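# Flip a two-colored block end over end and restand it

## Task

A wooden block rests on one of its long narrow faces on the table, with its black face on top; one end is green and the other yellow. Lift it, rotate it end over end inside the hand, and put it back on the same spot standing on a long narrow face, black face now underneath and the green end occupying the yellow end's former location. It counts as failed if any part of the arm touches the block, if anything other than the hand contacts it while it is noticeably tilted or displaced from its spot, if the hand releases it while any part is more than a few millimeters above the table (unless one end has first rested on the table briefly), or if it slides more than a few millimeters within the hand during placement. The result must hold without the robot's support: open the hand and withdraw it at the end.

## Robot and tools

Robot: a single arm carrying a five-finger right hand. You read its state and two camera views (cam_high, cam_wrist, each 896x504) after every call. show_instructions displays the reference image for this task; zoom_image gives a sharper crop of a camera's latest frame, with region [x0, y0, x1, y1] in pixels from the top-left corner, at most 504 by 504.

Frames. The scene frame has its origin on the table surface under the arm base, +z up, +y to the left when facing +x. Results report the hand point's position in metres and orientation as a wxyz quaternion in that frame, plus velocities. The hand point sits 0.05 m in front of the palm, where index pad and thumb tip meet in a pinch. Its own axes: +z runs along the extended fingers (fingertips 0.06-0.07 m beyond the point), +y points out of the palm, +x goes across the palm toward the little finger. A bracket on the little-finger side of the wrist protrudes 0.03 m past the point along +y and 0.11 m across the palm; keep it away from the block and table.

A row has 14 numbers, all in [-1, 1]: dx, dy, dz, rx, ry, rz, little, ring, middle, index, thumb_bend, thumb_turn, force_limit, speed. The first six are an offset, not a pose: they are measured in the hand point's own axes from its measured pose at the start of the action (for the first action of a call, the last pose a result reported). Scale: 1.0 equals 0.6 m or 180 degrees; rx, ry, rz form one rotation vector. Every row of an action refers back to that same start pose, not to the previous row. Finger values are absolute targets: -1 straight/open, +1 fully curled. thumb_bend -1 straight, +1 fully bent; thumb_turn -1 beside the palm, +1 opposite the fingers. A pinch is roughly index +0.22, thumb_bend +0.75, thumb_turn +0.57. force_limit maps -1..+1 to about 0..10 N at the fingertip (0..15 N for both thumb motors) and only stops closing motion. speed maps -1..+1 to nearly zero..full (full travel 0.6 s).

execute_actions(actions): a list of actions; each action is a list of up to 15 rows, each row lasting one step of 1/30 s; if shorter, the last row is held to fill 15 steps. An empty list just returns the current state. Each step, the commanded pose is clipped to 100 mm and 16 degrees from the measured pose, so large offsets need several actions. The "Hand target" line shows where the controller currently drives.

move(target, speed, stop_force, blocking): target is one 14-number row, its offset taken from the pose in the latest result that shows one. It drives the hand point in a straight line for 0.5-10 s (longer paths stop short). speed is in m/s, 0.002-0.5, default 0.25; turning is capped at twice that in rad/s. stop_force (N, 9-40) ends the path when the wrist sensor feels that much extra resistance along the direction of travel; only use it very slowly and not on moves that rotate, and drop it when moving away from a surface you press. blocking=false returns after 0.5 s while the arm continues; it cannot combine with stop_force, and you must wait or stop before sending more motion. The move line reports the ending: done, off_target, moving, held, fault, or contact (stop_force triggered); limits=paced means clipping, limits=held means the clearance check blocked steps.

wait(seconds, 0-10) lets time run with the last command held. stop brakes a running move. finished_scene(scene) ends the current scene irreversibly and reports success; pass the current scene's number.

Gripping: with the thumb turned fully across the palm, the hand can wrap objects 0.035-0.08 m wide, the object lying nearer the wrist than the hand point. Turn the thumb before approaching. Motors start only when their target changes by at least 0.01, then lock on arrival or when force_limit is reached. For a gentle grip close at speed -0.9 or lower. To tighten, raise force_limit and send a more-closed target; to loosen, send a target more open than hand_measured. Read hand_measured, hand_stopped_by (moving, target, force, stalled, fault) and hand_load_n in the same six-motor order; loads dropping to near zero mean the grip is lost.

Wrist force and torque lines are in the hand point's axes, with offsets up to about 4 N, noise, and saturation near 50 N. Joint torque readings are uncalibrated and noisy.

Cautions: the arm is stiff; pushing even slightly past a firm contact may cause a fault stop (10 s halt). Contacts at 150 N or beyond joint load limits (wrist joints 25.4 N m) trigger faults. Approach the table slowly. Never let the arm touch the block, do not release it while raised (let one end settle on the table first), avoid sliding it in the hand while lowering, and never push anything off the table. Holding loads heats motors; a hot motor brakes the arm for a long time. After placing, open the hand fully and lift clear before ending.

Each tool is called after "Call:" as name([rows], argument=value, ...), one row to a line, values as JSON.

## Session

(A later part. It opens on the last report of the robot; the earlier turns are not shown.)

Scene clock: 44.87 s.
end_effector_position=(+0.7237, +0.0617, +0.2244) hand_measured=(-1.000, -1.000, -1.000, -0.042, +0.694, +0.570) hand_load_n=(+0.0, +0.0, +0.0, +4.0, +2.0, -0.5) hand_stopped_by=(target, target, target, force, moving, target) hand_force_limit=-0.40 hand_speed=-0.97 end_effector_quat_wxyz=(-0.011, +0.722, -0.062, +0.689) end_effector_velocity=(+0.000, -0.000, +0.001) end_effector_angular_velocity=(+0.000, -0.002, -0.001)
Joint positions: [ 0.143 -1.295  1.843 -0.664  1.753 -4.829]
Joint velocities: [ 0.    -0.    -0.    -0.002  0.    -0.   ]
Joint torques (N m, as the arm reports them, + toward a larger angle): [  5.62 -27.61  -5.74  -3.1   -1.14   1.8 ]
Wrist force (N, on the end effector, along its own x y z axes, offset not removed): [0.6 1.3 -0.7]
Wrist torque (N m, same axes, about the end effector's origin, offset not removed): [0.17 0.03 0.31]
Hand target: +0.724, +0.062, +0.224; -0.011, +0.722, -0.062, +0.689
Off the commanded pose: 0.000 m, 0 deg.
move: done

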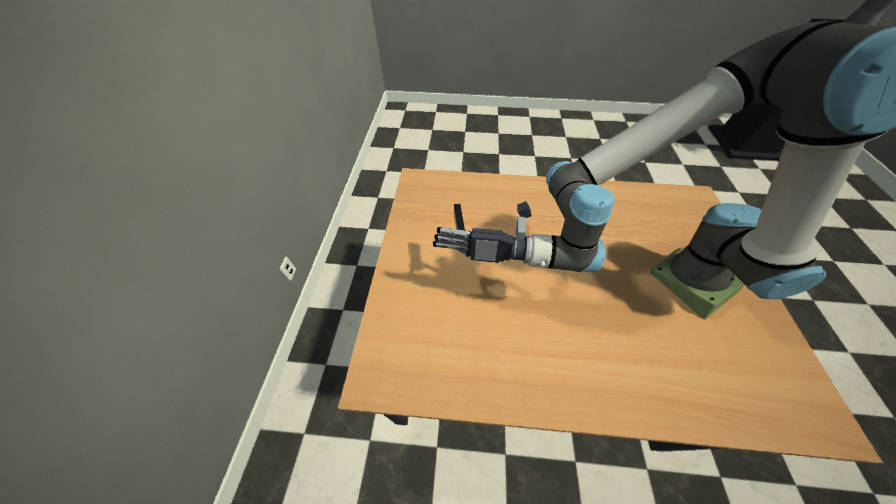

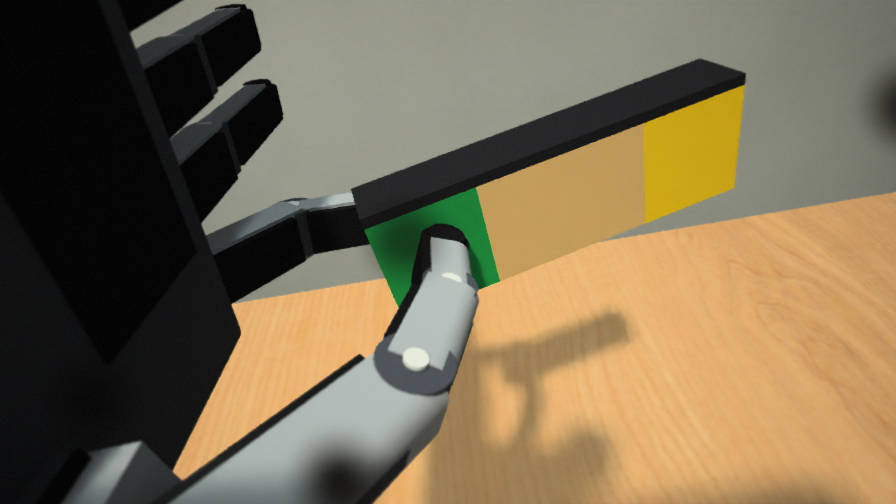

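Roll the remaining 40°, then loosen.

Call:
move(target=[0,0,0,0,0.093,-0.201,-1,-1,-1,0.35,0.686,0.57,-0.4,-0.97], speed=0.12)

Call:
move(target=[0,0,0,0,0,0,-1,-1,-1,0.35,0.676,0.57,-0.4,-0.97])

Scene clock: 49.87 s.
end_effector_position=(+0.7236, +0.0617, +0.2245) hand_measured=(-1.000, -1.000, -1.000, -0.040, +0.684, +0.570) hand_load_n=(+0.0, +0.0, +0.0, +2.5, +1.5, +0.0) hand_stopped_by=(target, target, target, force, target, target) hand_force_limit=-0.40 hand_speed=-0.97 end_effector_quat_wxyz=(+0.212, +0.600, +0.164, +0.754) end_effector_velocity=(+0.000, -0.000, -0.000) end_effector_angular_velocity=(-0.011, -0.005, +0.000)
Joint positions: [ 0.081 -1.148  2.001 -1.227  1.57  -5.472]
Joint velocities: [-0.003  0.003  0.002 -0.01  -0.007 -0.009]
Joint torques (N m, as the arm reports them, + toward a larger angle): [  5.05 -30.55  -1.06  -3.59  -2.19  -1.38]
Wrist force (N, on the end effector, along its own x y z axes, offset not removed): [-0.1 -2.7 -5.3]
Wrist torque (N m, same axes, about the end effector's origin, offset not removed): [-0.13 0.50 -0.07]
Hand target: +0.724, +0.062, +0.224; +0.212, +0.599, +0.164, +0.754
Off the commanded pose: 0.000 m, 0 deg.
move: done

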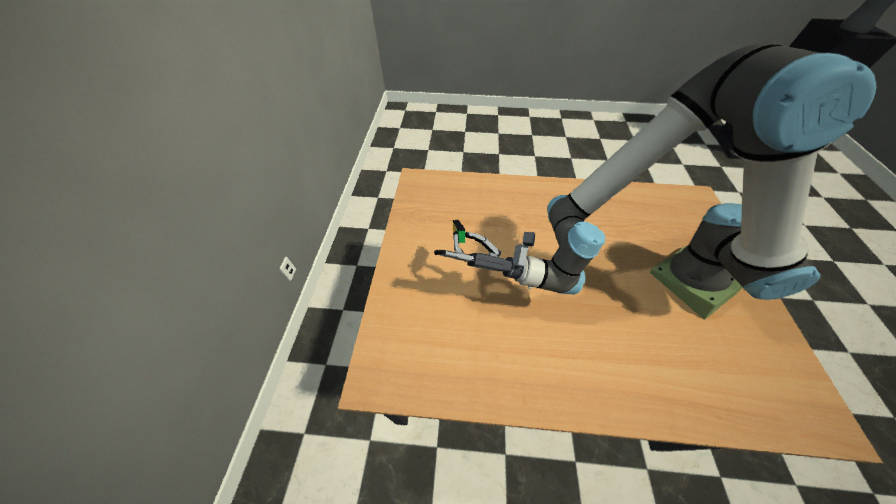

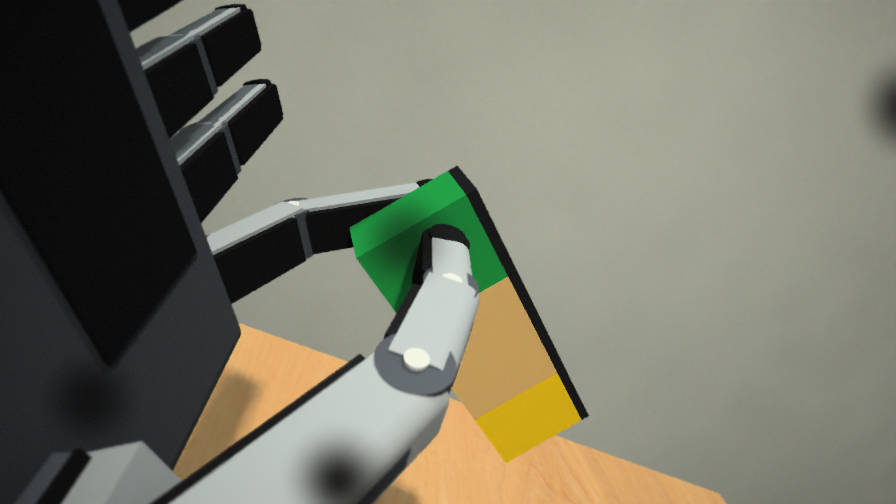

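Scene clock: 50.37 s.
end_effector_position=(+0.7236, +0.0616, +0.2244) hand_measured=(-1.000, -1.000, -1.000, -0.040, +0.676, +0.570) hand_load_n=(+0.0, +0.0, +0.0, +2.0, +1.0, +0.0) hand_stopped_by=(target, target, target, force, target, target) hand_force_limit=-0.40 hand_speed=-0.97 end_effector_quat_wxyz=(+0.212, +0.600, +0.164, +0.754) end_effector_velocity=(+0.001, -0.000, +0.001) end_effector_angular_velocity=(+0.001, -0.001, -0.001)
Joint positions: [ 0.081 -1.148  2.001 -1.227  1.57  -5.472]
Joint velocities: [-0.    -0.    -0.002  0.001  0.001  0.001]
Joint torques (N m, as the arm reports them, + toward a larger angle): [ 12.91 -49.71  -8.6    0.57   0.75   1.75]
Wrist force (N, on the end effector, along its own x y z axes, offset not removed): [-1.6 0.4 -1.7]
Wrist torque (N m, same axes, about the end effector's origin, offset not removed): [-0.10 0.25 0.16]
Hand target: +0.724, +0.062, +0.224; +0.212, +0.600, +0.164, +0.754
Off the commanded pose: 0.000 m, 0 deg.
move: done

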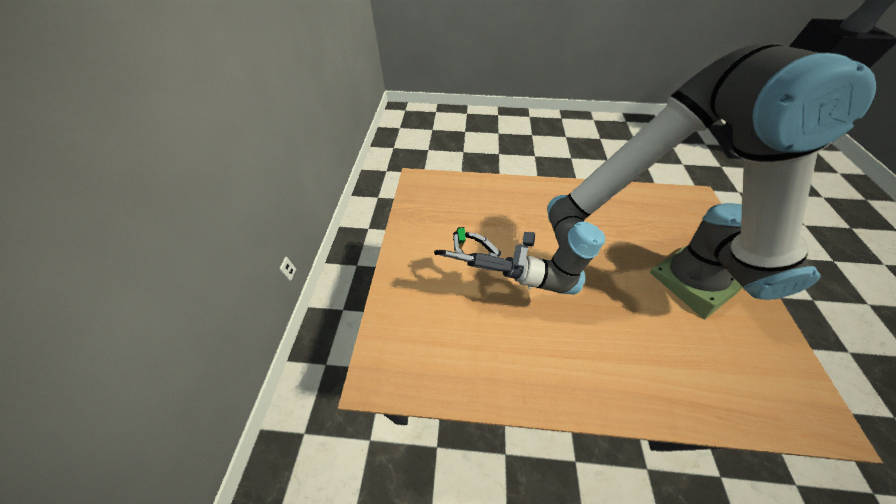

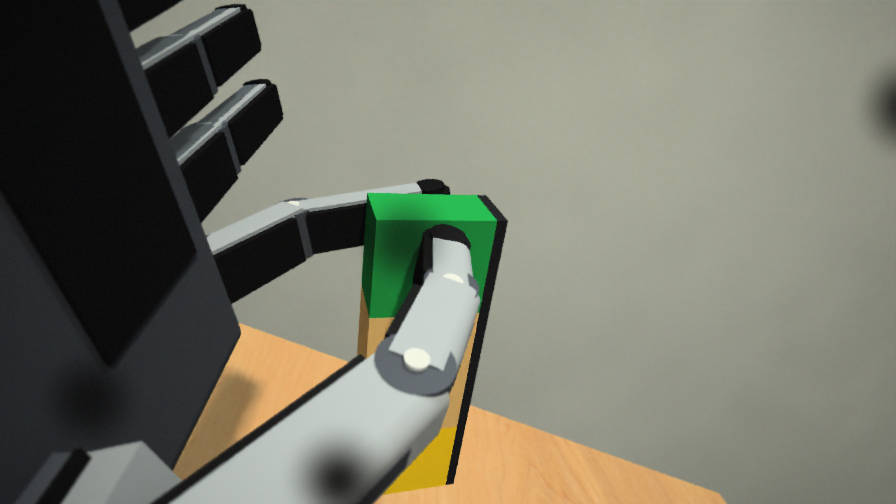

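Call:
move(target=[0,0,0,0,0,0,-1,-1,-1,0.35,0.668,0.57,-0.4,-0.97])

Call:
wait(seconds=1)

Scene clock: 52.87 s.
end_effector_position=(+0.7236, +0.0617, +0.2245) hand_measured=(-1.000, -1.000, -1.000, -0.040, +0.668, +0.570) hand_load_n=(+0.0, +0.0, +0.0, +2.0, +0.5, +0.0) hand_stopped_by=(target, target, target, force, target, target) hand_force_limit=-0.40 hand_speed=-0.97 end_effector_quat_wxyz=(+0.212, +0.600, +0.164, +0.754) end_effector_velocity=(+0.000, -0.000, +0.001) end_effector_angular_velocity=(+0.000, -0.002, -0.000)
Joint positions: [ 0.081 -1.148  2.001 -1.227  1.57  -5.472]
Joint velocities: [ 0.    -0.    -0.001 -0.001  0.     0.   ]
Joint torques (N m, as the arm reports them, + toward a larger angle): [  4.36 -29.93 -17.35  -1.49   0.35   1.16]
Wrist force (N, on the end effector, along its own x y z axes, offset not removed): [-4.2 2.2 -0.7]
Wrist torque (N m, same axes, about the end effector's origin, offset not removed): [0.29 0.71 -0.04]
Hand target: +0.724, +0.062, +0.224; +0.212, +0.600, +0.164, +0.754
Off the commanded pose: 0.000 m, 0 deg.
move: done

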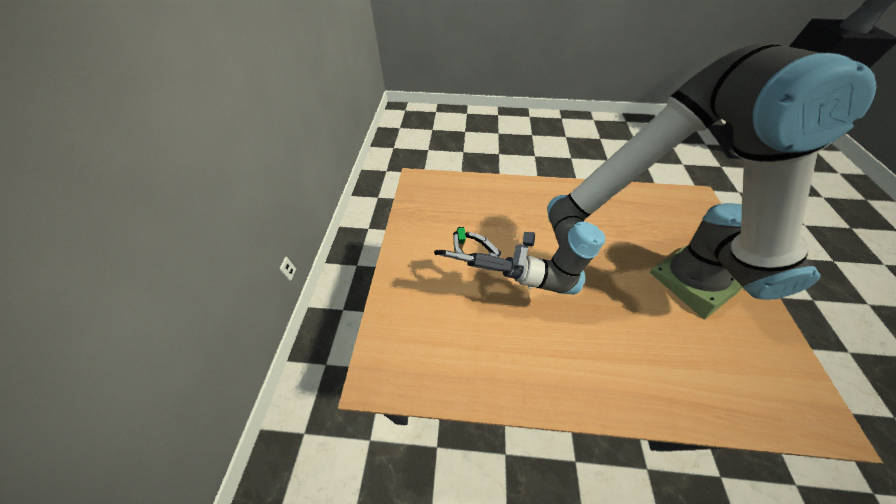

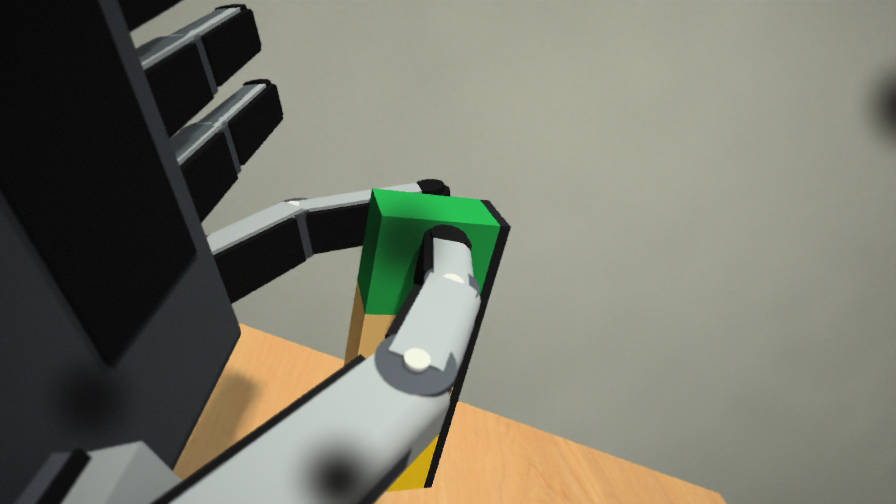

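Scene clock: 53.87 s.
end_effector_position=(+0.7236, +0.0616, +0.2244) hand_measured=(-1.000, -1.000, -1.000, -0.040, +0.668, +0.570) hand_load_n=(+0.0, +0.0, +0.0, +2.0, +0.5, +0.0) hand_stopped_by=(target, target, target, force, target, target) hand_force_limit=-0.40 hand_speed=-0.97 end_effector_quat_wxyz=(+0.212, +0.600, +0.164, +0.754) end_effector_velocity=(-0.001, -0.000, -0.001) end_effector_angular_velocity=(-0.001, +0.001, -0.001)
Joint positions: [ 0.081 -1.148  2.001 -1.227  1.57  -5.472]
Joint velocities: [-0.     0.     0.002 -0.001  0.    -0.001]
Joint torques (N m, as the arm reports them, + toward a larger angle): [  2.9  -27.9    1.09  -4.23  -0.5    0.28]
Wrist force (N, on the end effector, along its own x y z axes, offset not removed): [1.4 -1.4 -0.9]
Wrist torque (N m, same axes, about the end effector's origin, offset not removed): [-0.34 -0.08 0.31]
Hand target: +0.724, +0.062, +0.224; +0.212, +0.600, +0.164, +0.754
Off the commanded pose: 0.000 m, 0 deg.
wait: 1.00 s; at rest by 0.17 s

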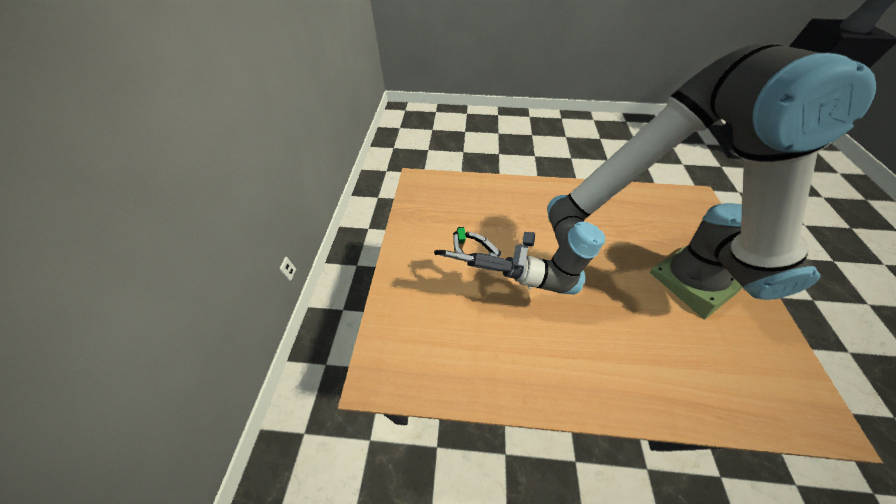

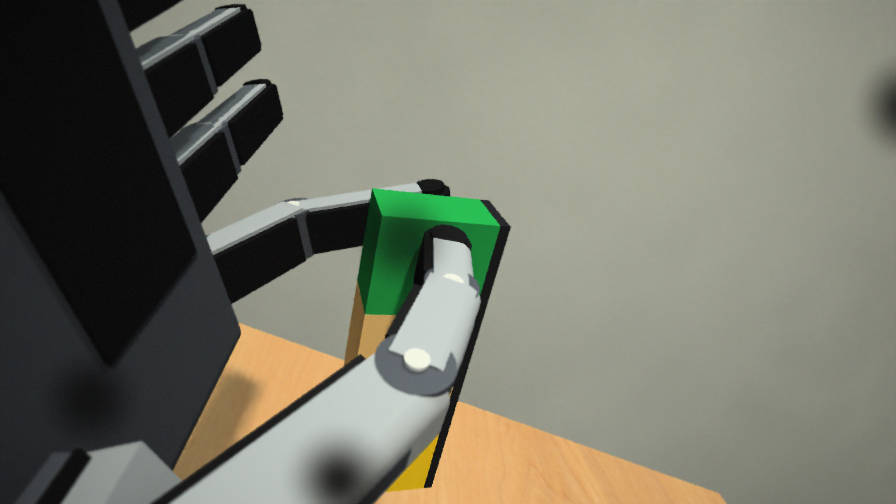

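Roll hand 18° further instead.

Call:
move(target=[0,0,0,0,0.042,-0.09,-1,-1,-1,0.35,0.668,0.57,-0.4,-0.97], speed=0.08)

Scene clock: 58.63 s.
end_effector_position=(+0.7236, +0.0616, +0.2244) hand_measured=(-1.000, -1.000, -1.000, -0.040, +0.668, +0.570) hand_load_n=(+0.0, +0.0, +0.0, +2.0, +0.5, +0.0) hand_stopped_by=(target, target, target, force, target, target) hand_force_limit=-0.40 hand_speed=-0.97 end_effector_quat_wxyz=(+0.304, +0.520, +0.260, +0.755) end_effector_velocity=(+0.000, -0.000, +0.001) end_effector_angular_velocity=(-0.011, -0.007, +0.000)
Joint positions: [ 0.01  -1.074  2.028 -1.415  1.404 -5.719]
Joint velocities: [-0.003  0.003 -0.    -0.009 -0.008 -0.008]
Joint torques (N m, as the arm reports them, + toward a larger angle): [  4.27 -33.66   2.99  -3.94  -2.2   -1.98]
Wrist force (N, on the end effector, along its own x y z axes, offset not removed): [-2.0 0.5 -3.5]
Wrist torque (N m, same axes, about the end effector's origin, offset not removed): [0.30 0.68 0.22]
Hand target: +0.724, +0.062, +0.224; +0.304, +0.520, +0.260, +0.755
Off the commanded pose: 0.000 m, 0 deg.
move: done

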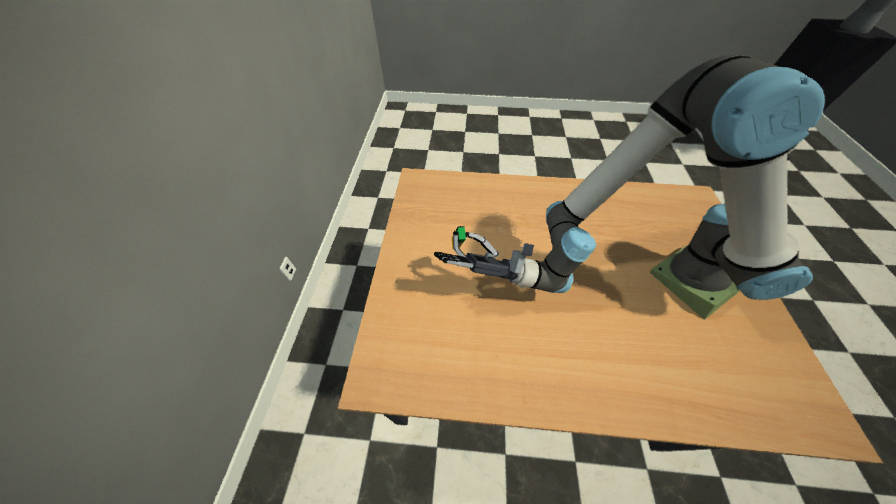

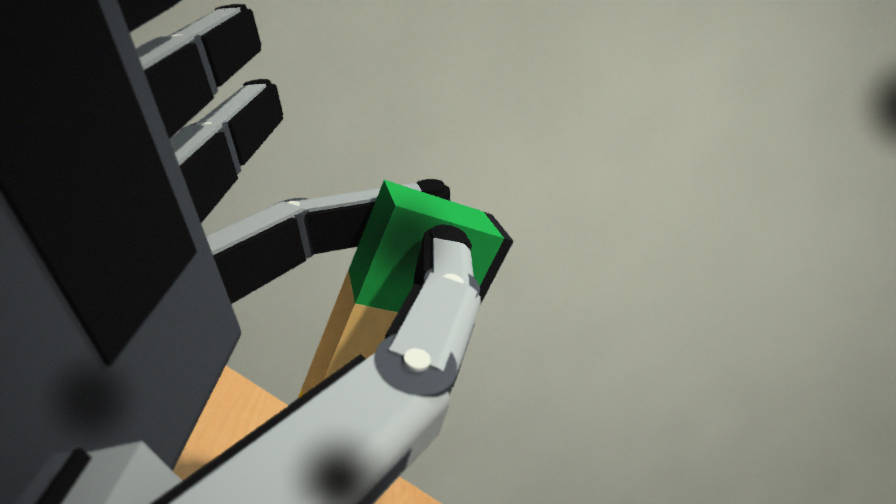

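Call:
move(target=[0,0,0,0,0,0,-1,-1,-1,0.4,0.668,0.57,1,-0.93])

Call:
move(target=[0,0,0,0,0,0,-1,-1,-1,0.4,0.7,0.57,-0.4,-0.95])

Call:
move(target=[0,0,0,0,-0.259,0.559,-1,-1,-1,0.4,0.7,0.57,-0.4,-0.95], speed=0.2)

Scene clock: 63.70 s.
end_effector_position=(+0.7236, +0.0616, +0.2244) hand_measured=(-1.000, -1.000, -1.000, -0.018, +0.666, +0.570) hand_load_n=(+0.0, +0.0, +0.0, +9.5, +3.0, +0.5) hand_stopped_by=(target, target, target, force, target, target) hand_force_limit=1.00 hand_speed=-0.93 end_effector_quat_wxyz=(+0.304, +0.520, +0.260, +0.755) end_effector_velocity=(+0.001, -0.000, +0.000) end_effector_angular_velocity=(-0.000, +0.001, -0.000)
Joint positions: [ 0.01  -1.074  2.029 -1.415  1.404 -5.719]
Joint velocities: [ 0.    -0.    -0.002  0.003  0.001 -0.   ]
Joint torques (N m, as the arm reports them, + toward a larger angle): [ 16.07 -49.22  -3.54   0.28   0.99   1.62]
Wrist force (N, on the end effector, along its own x y z axes, offset not removed): [2.0 2.3 -3.7]
Wrist torque (N m, same axes, about the end effector's origin, offset not removed): [0.43 -0.06 0.25]
Hand target: +0.724, +0.062, +0.224; +0.304, +0.520, +0.260, +0.755
Off the commanded pose: 0.000 m, 0 deg.
move: done

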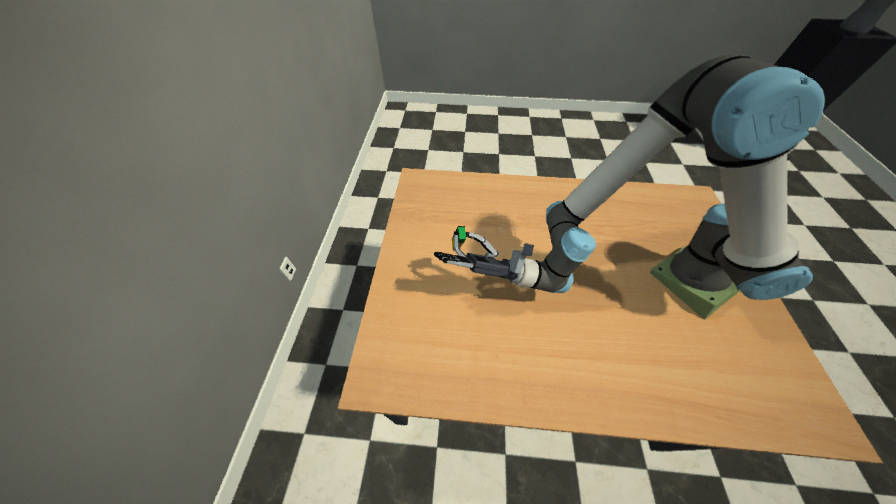

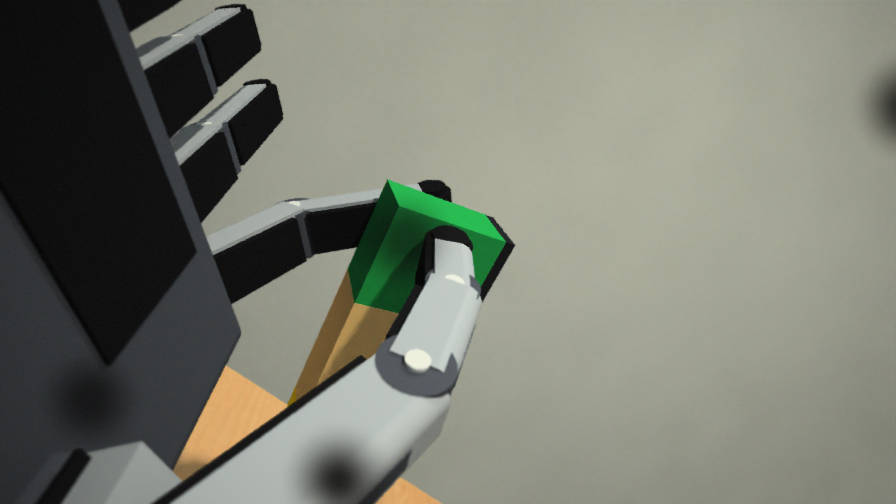

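Scene clock: 64.20 s.
end_effector_position=(+0.7236, +0.0616, +0.2244) hand_measured=(-1.000, -1.000, -1.000, -0.018, +0.678, +0.570) hand_load_n=(+0.0, +0.0, +0.0, +10.0, +4.0, +0.0) hand_stopped_by=(target, target, target, force, force, target) hand_force_limit=-0.40 hand_speed=-0.95 end_effector_quat_wxyz=(+0.304, +0.520, +0.260, +0.755) end_effector_velocity=(+0.000, -0.000, +0.000) end_effector_angular_velocity=(-0.000, -0.000, -0.000)
Joint positions: [ 0.01  -1.074  2.029 -1.415  1.404 -5.719]
Joint velocities: [-0. -0. -0.  0.  0. -0.]
Joint torques (N m, as the arm reports them, + toward a larger angle): [ 15.52 -47.57  -4.    -0.17   0.94   1.47]
Wrist force (N, on the end effector, along its own x y z axes, offset not removed): [2.4 0.5 -2.8]
Wrist torque (N m, same axes, about the end effector's origin, offset not removed): [-0.01 -0.08 0.15]
Hand target: +0.724, +0.062, +0.224; +0.304, +0.520, +0.260, +0.755
Off the commanded pose: 0.000 m, 0 deg.
move: done

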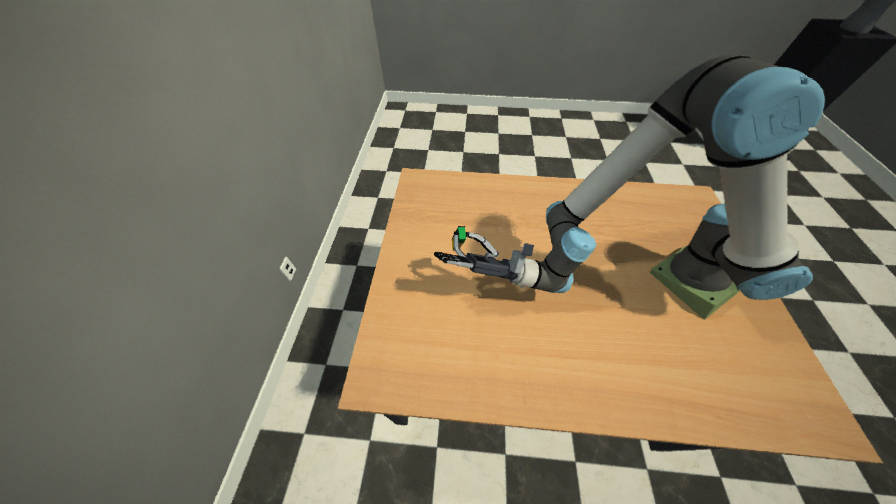

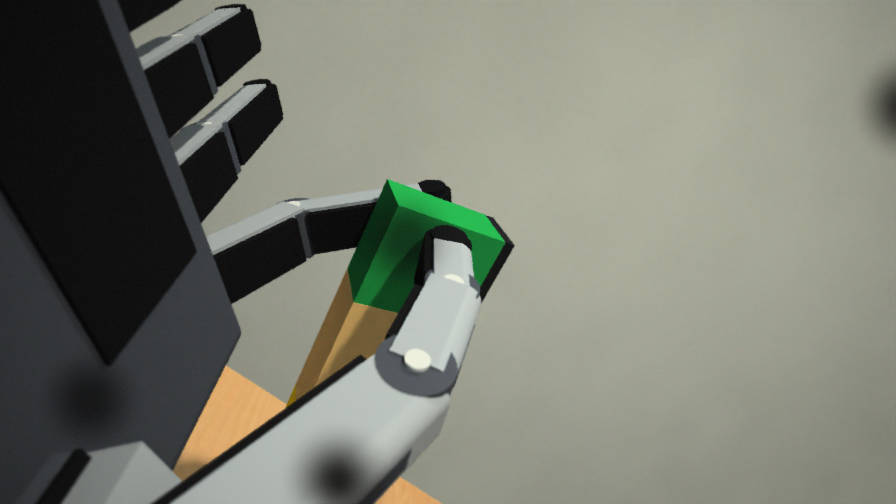

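Scene clock: 69.50 s.
end_effector_position=(+0.7239, +0.0617, +0.2243) hand_measured=(-1.000, -1.000, -1.000, -0.018, +0.678, +0.570) hand_load_n=(+0.0, +0.0, +0.0, +10.0, +4.5, +0.0) hand_stopped_by=(target, target, target, force, force, target) hand_force_limit=-0.40 hand_speed=-0.95 end_effector_quat_wxyz=(-0.301, +0.750, -0.347, +0.476) end_effector_velocity=(-0.000, +0.000, -0.001) end_effector_angular_velocity=(+0.008, +0.005, +0.001)
Joint positions: [-0.012 -1.336  1.555  0.027  1.478 -3.97 ]
Joint velocities: [-0.003  0.001 -0.002  0.006 -0.006  0.006]
Joint torques (N m, as the arm reports them, + toward a larger angle): [  4.41 -30.26 -32.88   1.9   -2.19   2.24]
Wrist force (N, on the end effector, along its own x y z axes, offset not removed): [1.1 2.1 -7.5]
Wrist torque (N m, same axes, about the end effector's origin, offset not removed): [0.67 0.20 0.17]
Hand target: +0.724, +0.062, +0.224; -0.301, +0.750, -0.347, +0.475
Off the commanded pose: 0.000 m, 0 deg.
move: done

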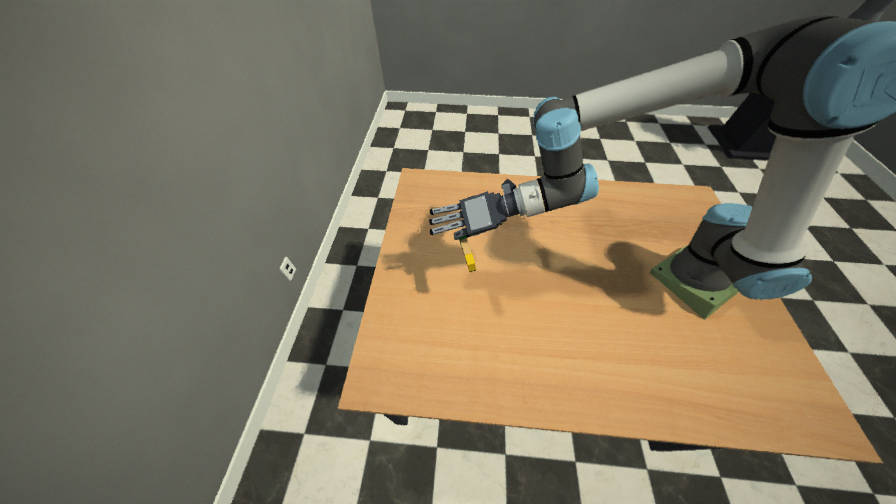

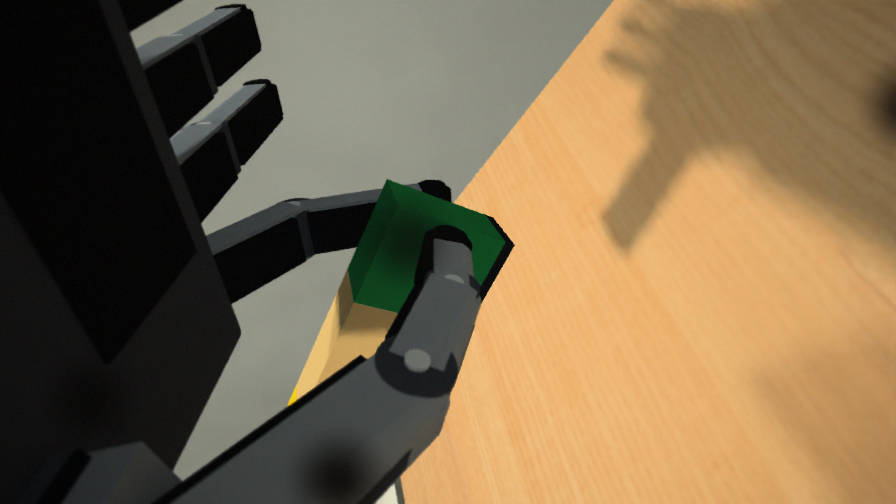

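Call:
move(target=[-0.0435,0.3067,0.1433,0,0.007,-0.015,-1,-1,-1,0.4,0.7,0.57,-0.4,-0.95], speed=0.12)

Call:
zoom_image(camera="cam_high", region=[420,220,520,300])

Scene clock: 74.37 s.
end_effector_position=(+0.7520, -0.0133, +0.0360) hand_measured=(-1.000, -1.000, -1.000, -0.018, +0.678, +0.570) hand_load_n=(+0.0, +0.0, +0.0, +10.0, +4.5, +0.0) hand_stopped_by=(target, target, target, force, force, target) hand_force_limit=-0.40 hand_speed=-0.95 end_effector_quat_wxyz=(-0.286, +0.753, -0.332, +0.491) end_effector_velocity=(+0.000, -0.000, -0.002) end_effector_angular_velocity=(-0.001, +0.001, +0.001)
Joint positions: [-0.215 -1.098  1.685 -0.349  1.295 -4.064]
Joint velocities: [-0.001  0.004 -0.001 -0.003 -0.001 -0.002]
Joint torques (N m, as the arm reports them, + toward a larger angle): [  4.55 -36.76 -27.28  -2.5   -1.95  -1.57]
Wrist force (N, on the end effector, along its own x y z axes, offset not removed): [-2.7 0.7 -1.2]
Wrist torque (N m, same axes, about the end effector's origin, offset not removed): [-0.04 0.62 -0.07]
Hand target: +0.752, -0.013, +0.036; -0.286, +0.753, -0.332, +0.491
Off the commanded pose: 0.000 m, 0 deg.
move: done

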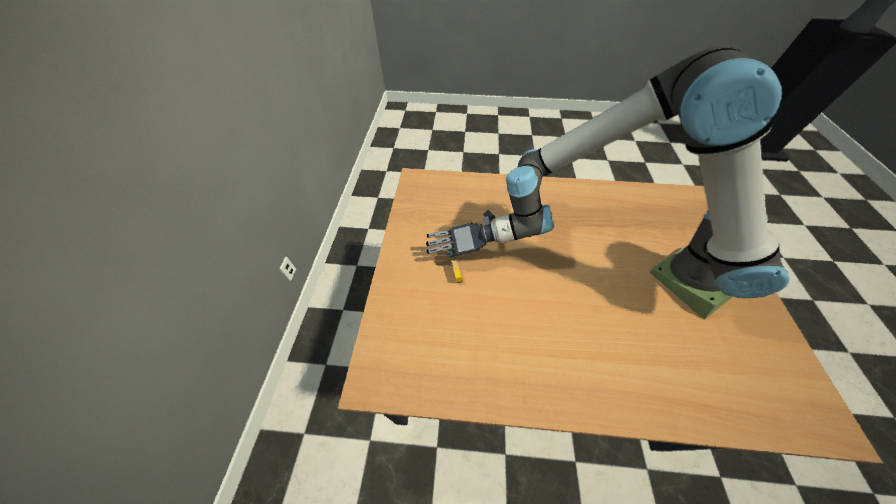

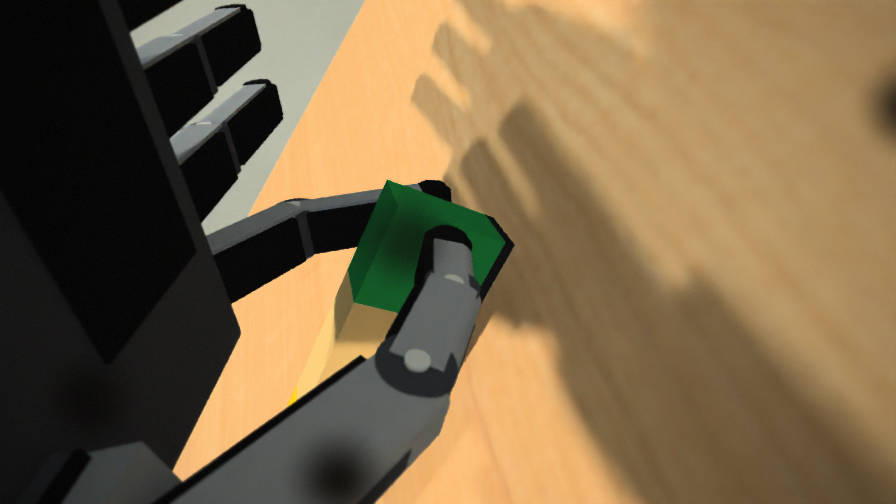

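Region (420, 220, 520, 300) of cam_high's 896x504 image, scaled by 5.040, with more detail than that image has; it fills the top 403 rows of this view, and the rest is white.

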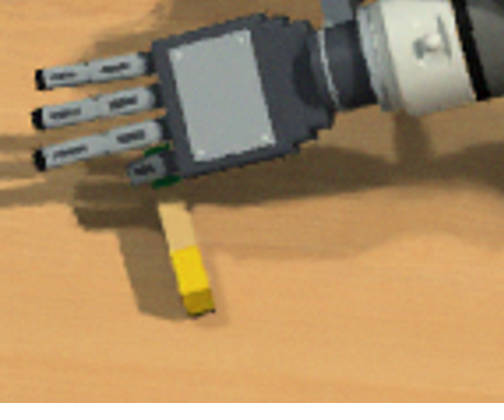

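Call:
move(target=[-0.0035,0.0187,0.0013,0,0,0,-1,-1,-1,0.4,0.7,0.57,-0.4,-0.95], speed=0.01)

Call:
zoom_image(camera="cam_high", region=[420,220,520,300])

Call:
move(target=[-0.0028,0.0038,0.0018,0,0,0,-1,-1,-1,0.4,0.7,0.57,-0.4,-0.95], speed=0.006)

Call:
zoom_image(camera="cam_high", region=[420,220,520,300])

Scene clock: 78.93 s.
end_effector_position=(+0.7497, -0.0184, +0.0263) hand_measured=(-1.000, -1.000, -1.000, -0.018, +0.678, +0.570) hand_load_n=(+0.0, +0.0, +0.0, +10.0, +4.5, +0.0) hand_stopped_by=(target, target, target, force, force, target) hand_force_limit=-0.40 hand_speed=-0.95 end_effector_quat_wxyz=(-0.286, +0.753, -0.332, +0.491) end_effector_velocity=(-0.001, -0.000, -0.002) end_effector_angular_velocity=(-0.000, +0.000, +0.001)
Joint positions: [-0.23  -1.088  1.697 -0.369  1.281 -4.067]
Joint velocities: [-0.002  0.001  0.003 -0.003 -0.002 -0.001]
Joint torques (N m, as the arm reports them, + toward a larger angle): [  3.06 -35.62   2.27  -2.67  -2.16  -1.6 ]
Wrist force (N, on the end effector, along its own x y z axes, offset not removed): [-2.8 -3.0 -2.0]
Wrist torque (N m, same axes, about the end effector's origin, offset not removed): [-0.68 0.57 -0.05]
Hand target: +0.750, -0.018, +0.026; -0.286, +0.753, -0.332, +0.491
Off the commanded pose: 0.000 m, 0 deg.
move: done

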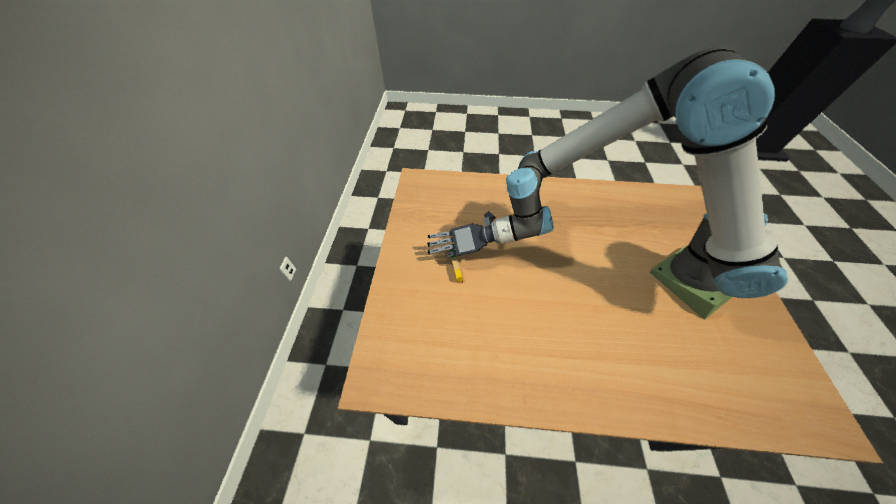

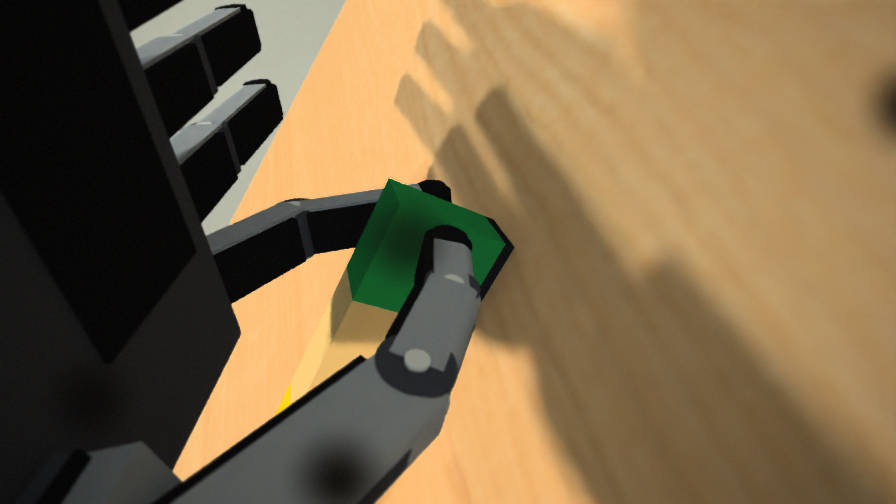

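Region (420, 220, 520, 300) of cam_high's 896x504 image, scaled by 5.040, with more detail than that image has; it fills the top 403 rows of this view, and the rest is white.

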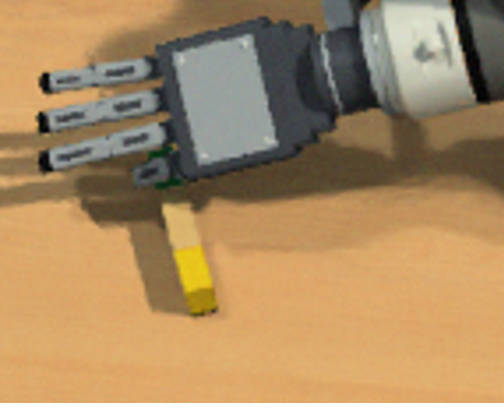

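Scene clock: 79.67 s.
end_effector_position=(+0.7497, -0.0184, +0.0234) hand_measured=(-1.000, -1.000, -1.000, -0.018, +0.678, +0.570) hand_load_n=(+0.0, +0.0, +0.0, +9.5, +2.5, -1.5) hand_stopped_by=(target, target, target, force, force, target) hand_force_limit=-0.40 hand_speed=-0.95 end_effector_quat_wxyz=(-0.286, +0.753, -0.332, +0.491) end_effector_velocity=(-0.001, +0.000, -0.002) end_effector_angular_velocity=(+0.000, +0.003, +0.000)
Joint positions: [-0.23  -1.083  1.698 -0.375  1.28  -4.068]
Joint velocities: [-0.001  0.002  0.003 -0.002 -0.    -0.001]
Joint torques (N m, as the arm reports them, + toward a larger angle): [  2.   -26.93   1.28  -1.5   -1.52  -1.55]
Wrist force (N, on the end effector, along its own x y z axes, offset not removed): [5.6 -7.6 -8.3]
Wrist torque (N m, same axes, about the end effector's origin, offset not removed): [0.10 0.19 0.21]
Hand target: +0.750, -0.018, +0.023; -0.286, +0.753, -0.332, +0.491
Off the commanded pose: 0.000 m, 0 deg.
move: done

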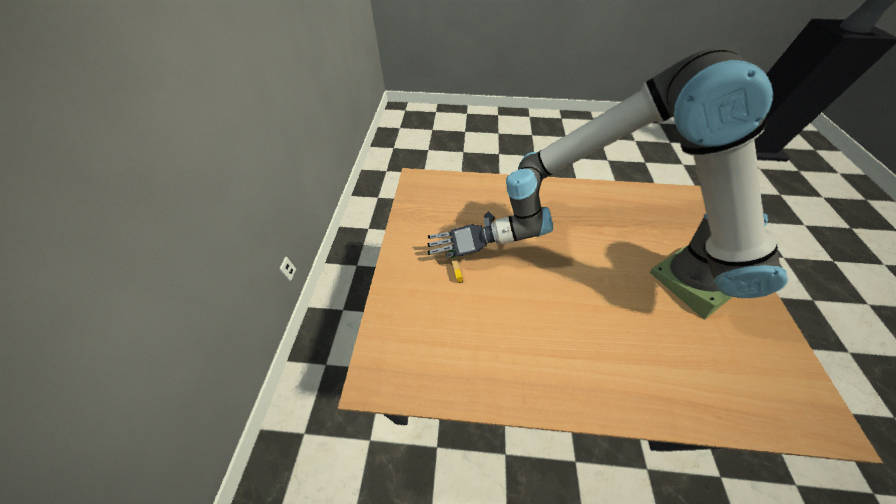

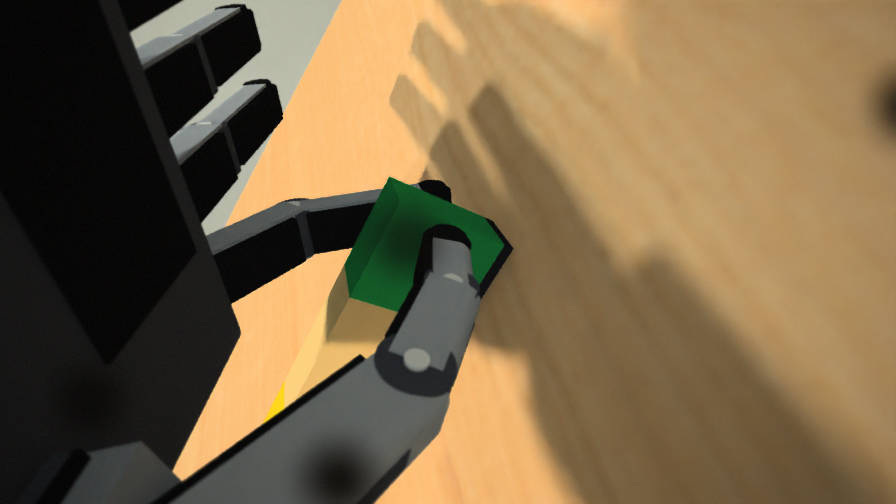

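Region (420, 220, 520, 300) of cam_high's 896x504 image, scaled by 5.040, with more detail than that image has; it fills the top 403 rows of this view, and the rest is white.

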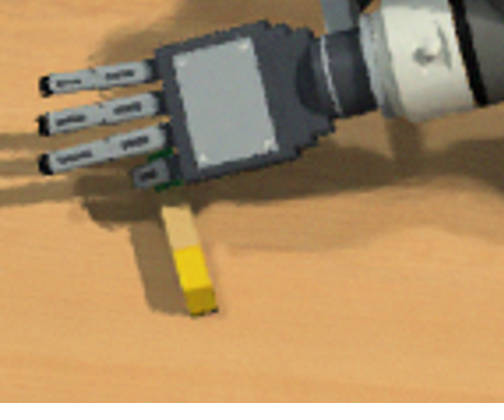

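Call:
move(target=[0,0,0,0,0,0,-1,-1,-1,-0.25,0.58,0.57,-0.35,-0.7])

Call:
move(target=[0.09,-0.125,-0.06,0,0,0,-1,-1,-1,-0.25,0.58,0.57,-0.35,-0.7], speed=0.1)

Call:
finished_scene(scene=2)

Scene clock: 83.43 s.
end_effector_position=(+0.7497, -0.0184, +0.0233) hand_measured=(-1.000, -1.000, -1.000, -0.250, +0.580, +0.570) hand_load_n=(+0.0, +0.0, +0.0, +0.0, +0.0, +0.0) hand_stopped_by=(target, target, target, target, target, target) hand_force_limit=-0.35 hand_speed=-0.70 end_effector_quat_wxyz=(-0.286, +0.753, -0.332, +0.491) end_effector_velocity=(-0.001, -0.001, -0.000) end_effector_angular_velocity=(+0.001, +0.002, -0.001)
Joint positions: [-0.231 -1.083  1.698 -0.376  1.28  -4.068]
Joint velocities: [-0.001 -0.001  0.001  0.002 -0.     0.   ]
Joint torques (N m, as the arm reports them, + toward a larger angle): [ 13.9  -54.78 -23.42   1.75   0.17  -1.65]
Wrist force (N, on the end effector, along its own x y z axes, offset not removed): [0.0 1.5 -0.4]
Wrist torque (N m, same axes, about the end effector's origin, offset not removed): [0.03 0.12 0.57]
Hand target: +0.750, -0.018, +0.023; -0.286, +0.753, -0.332, +0.491
Off the commanded pose: 0.000 m, 0 deg.
move: done

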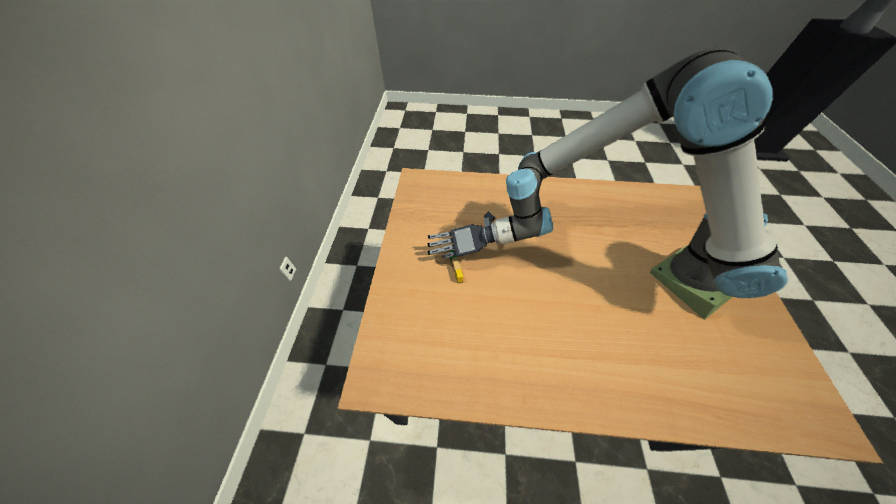

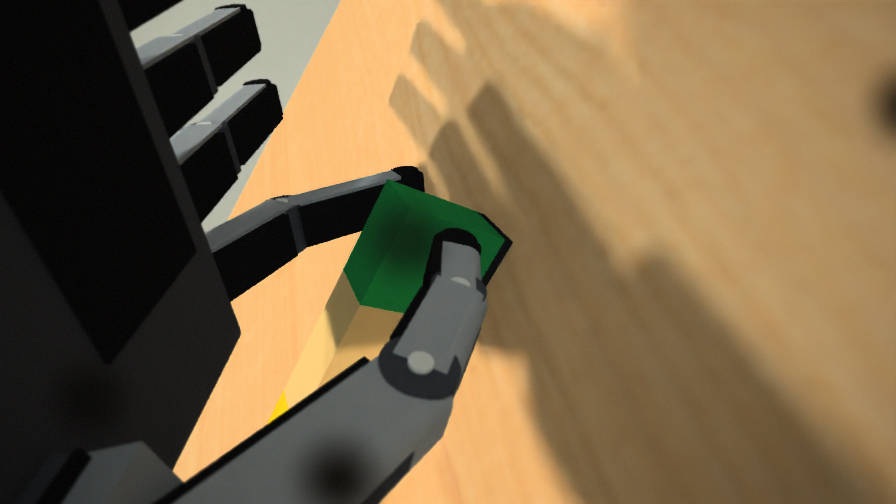

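Scene clock: 84.87 s.
end_effector_position=(+0.7488, -0.0181, +0.1223) hand_measured=(-1.000, -1.000, -1.000, -0.250, +0.580, +0.570) hand_load_n=(+0.0, +0.0, +0.0, +0.0, +0.0, +0.0) hand_stopped_by=(target, target, target, target, target, target) hand_force_limit=-0.35 hand_speed=-0.70 end_effector_quat_wxyz=(-0.286, +0.753, -0.332, +0.491) end_effector_velocity=(+0.001, -0.000, +0.003) end_effector_angular_velocity=(-0.000, -0.002, -0.000)
Joint positions: [-0.197 -1.226  1.633 -0.17   1.313 -4.059]
Joint velocities: [ 0.001 -0.002 -0.004  0.004  0.001  0.   ]
Joint torques (N m, as the arm reports them, + toward a larger angle): [ 15.8  -53.56 -32.12   1.79   1.02   1.62]
Wrist force (N, on the end effector, along its own x y z axes, offset not removed): [0.2 -2.2 -2.2]
Wrist torque (N m, same axes, about the end effector's origin, offset not removed): [-0.12 0.13 -0.04]
Hand target: +0.749, -0.018, +0.122; -0.286, +0.753, -0.332, +0.491
Off the commanded pose: 0.000 m, 0 deg.
move: done

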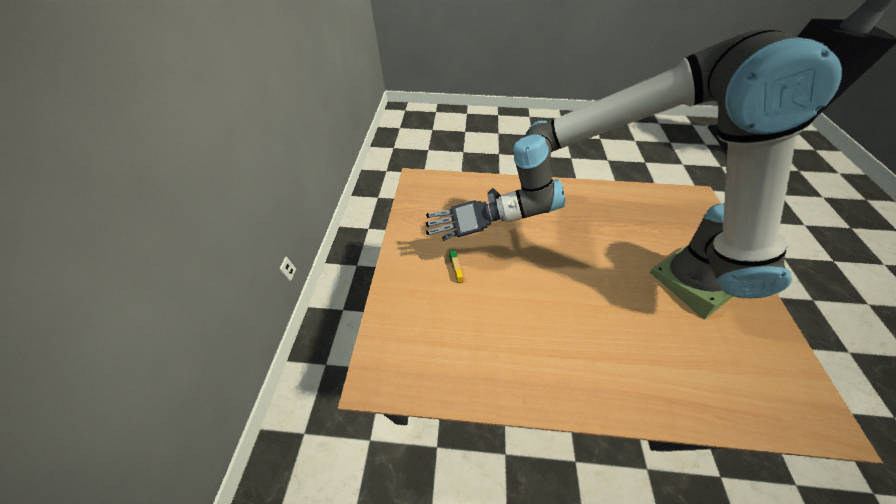

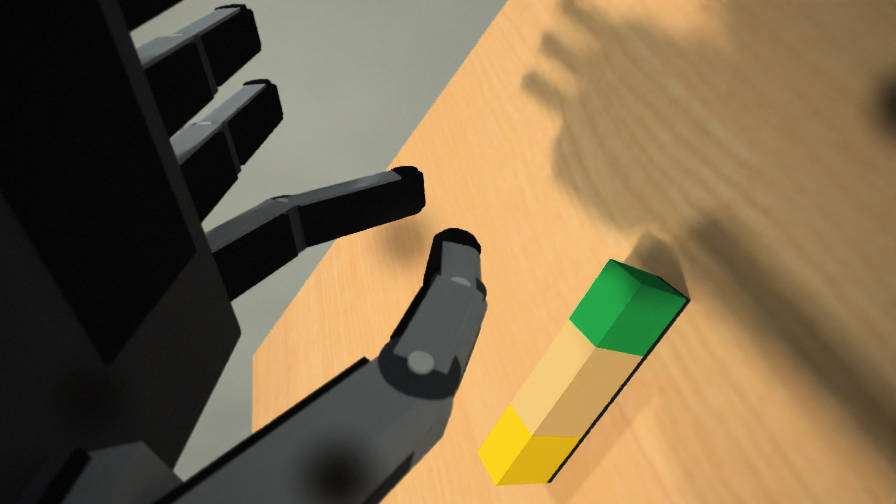

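The scene is finished: the task was done.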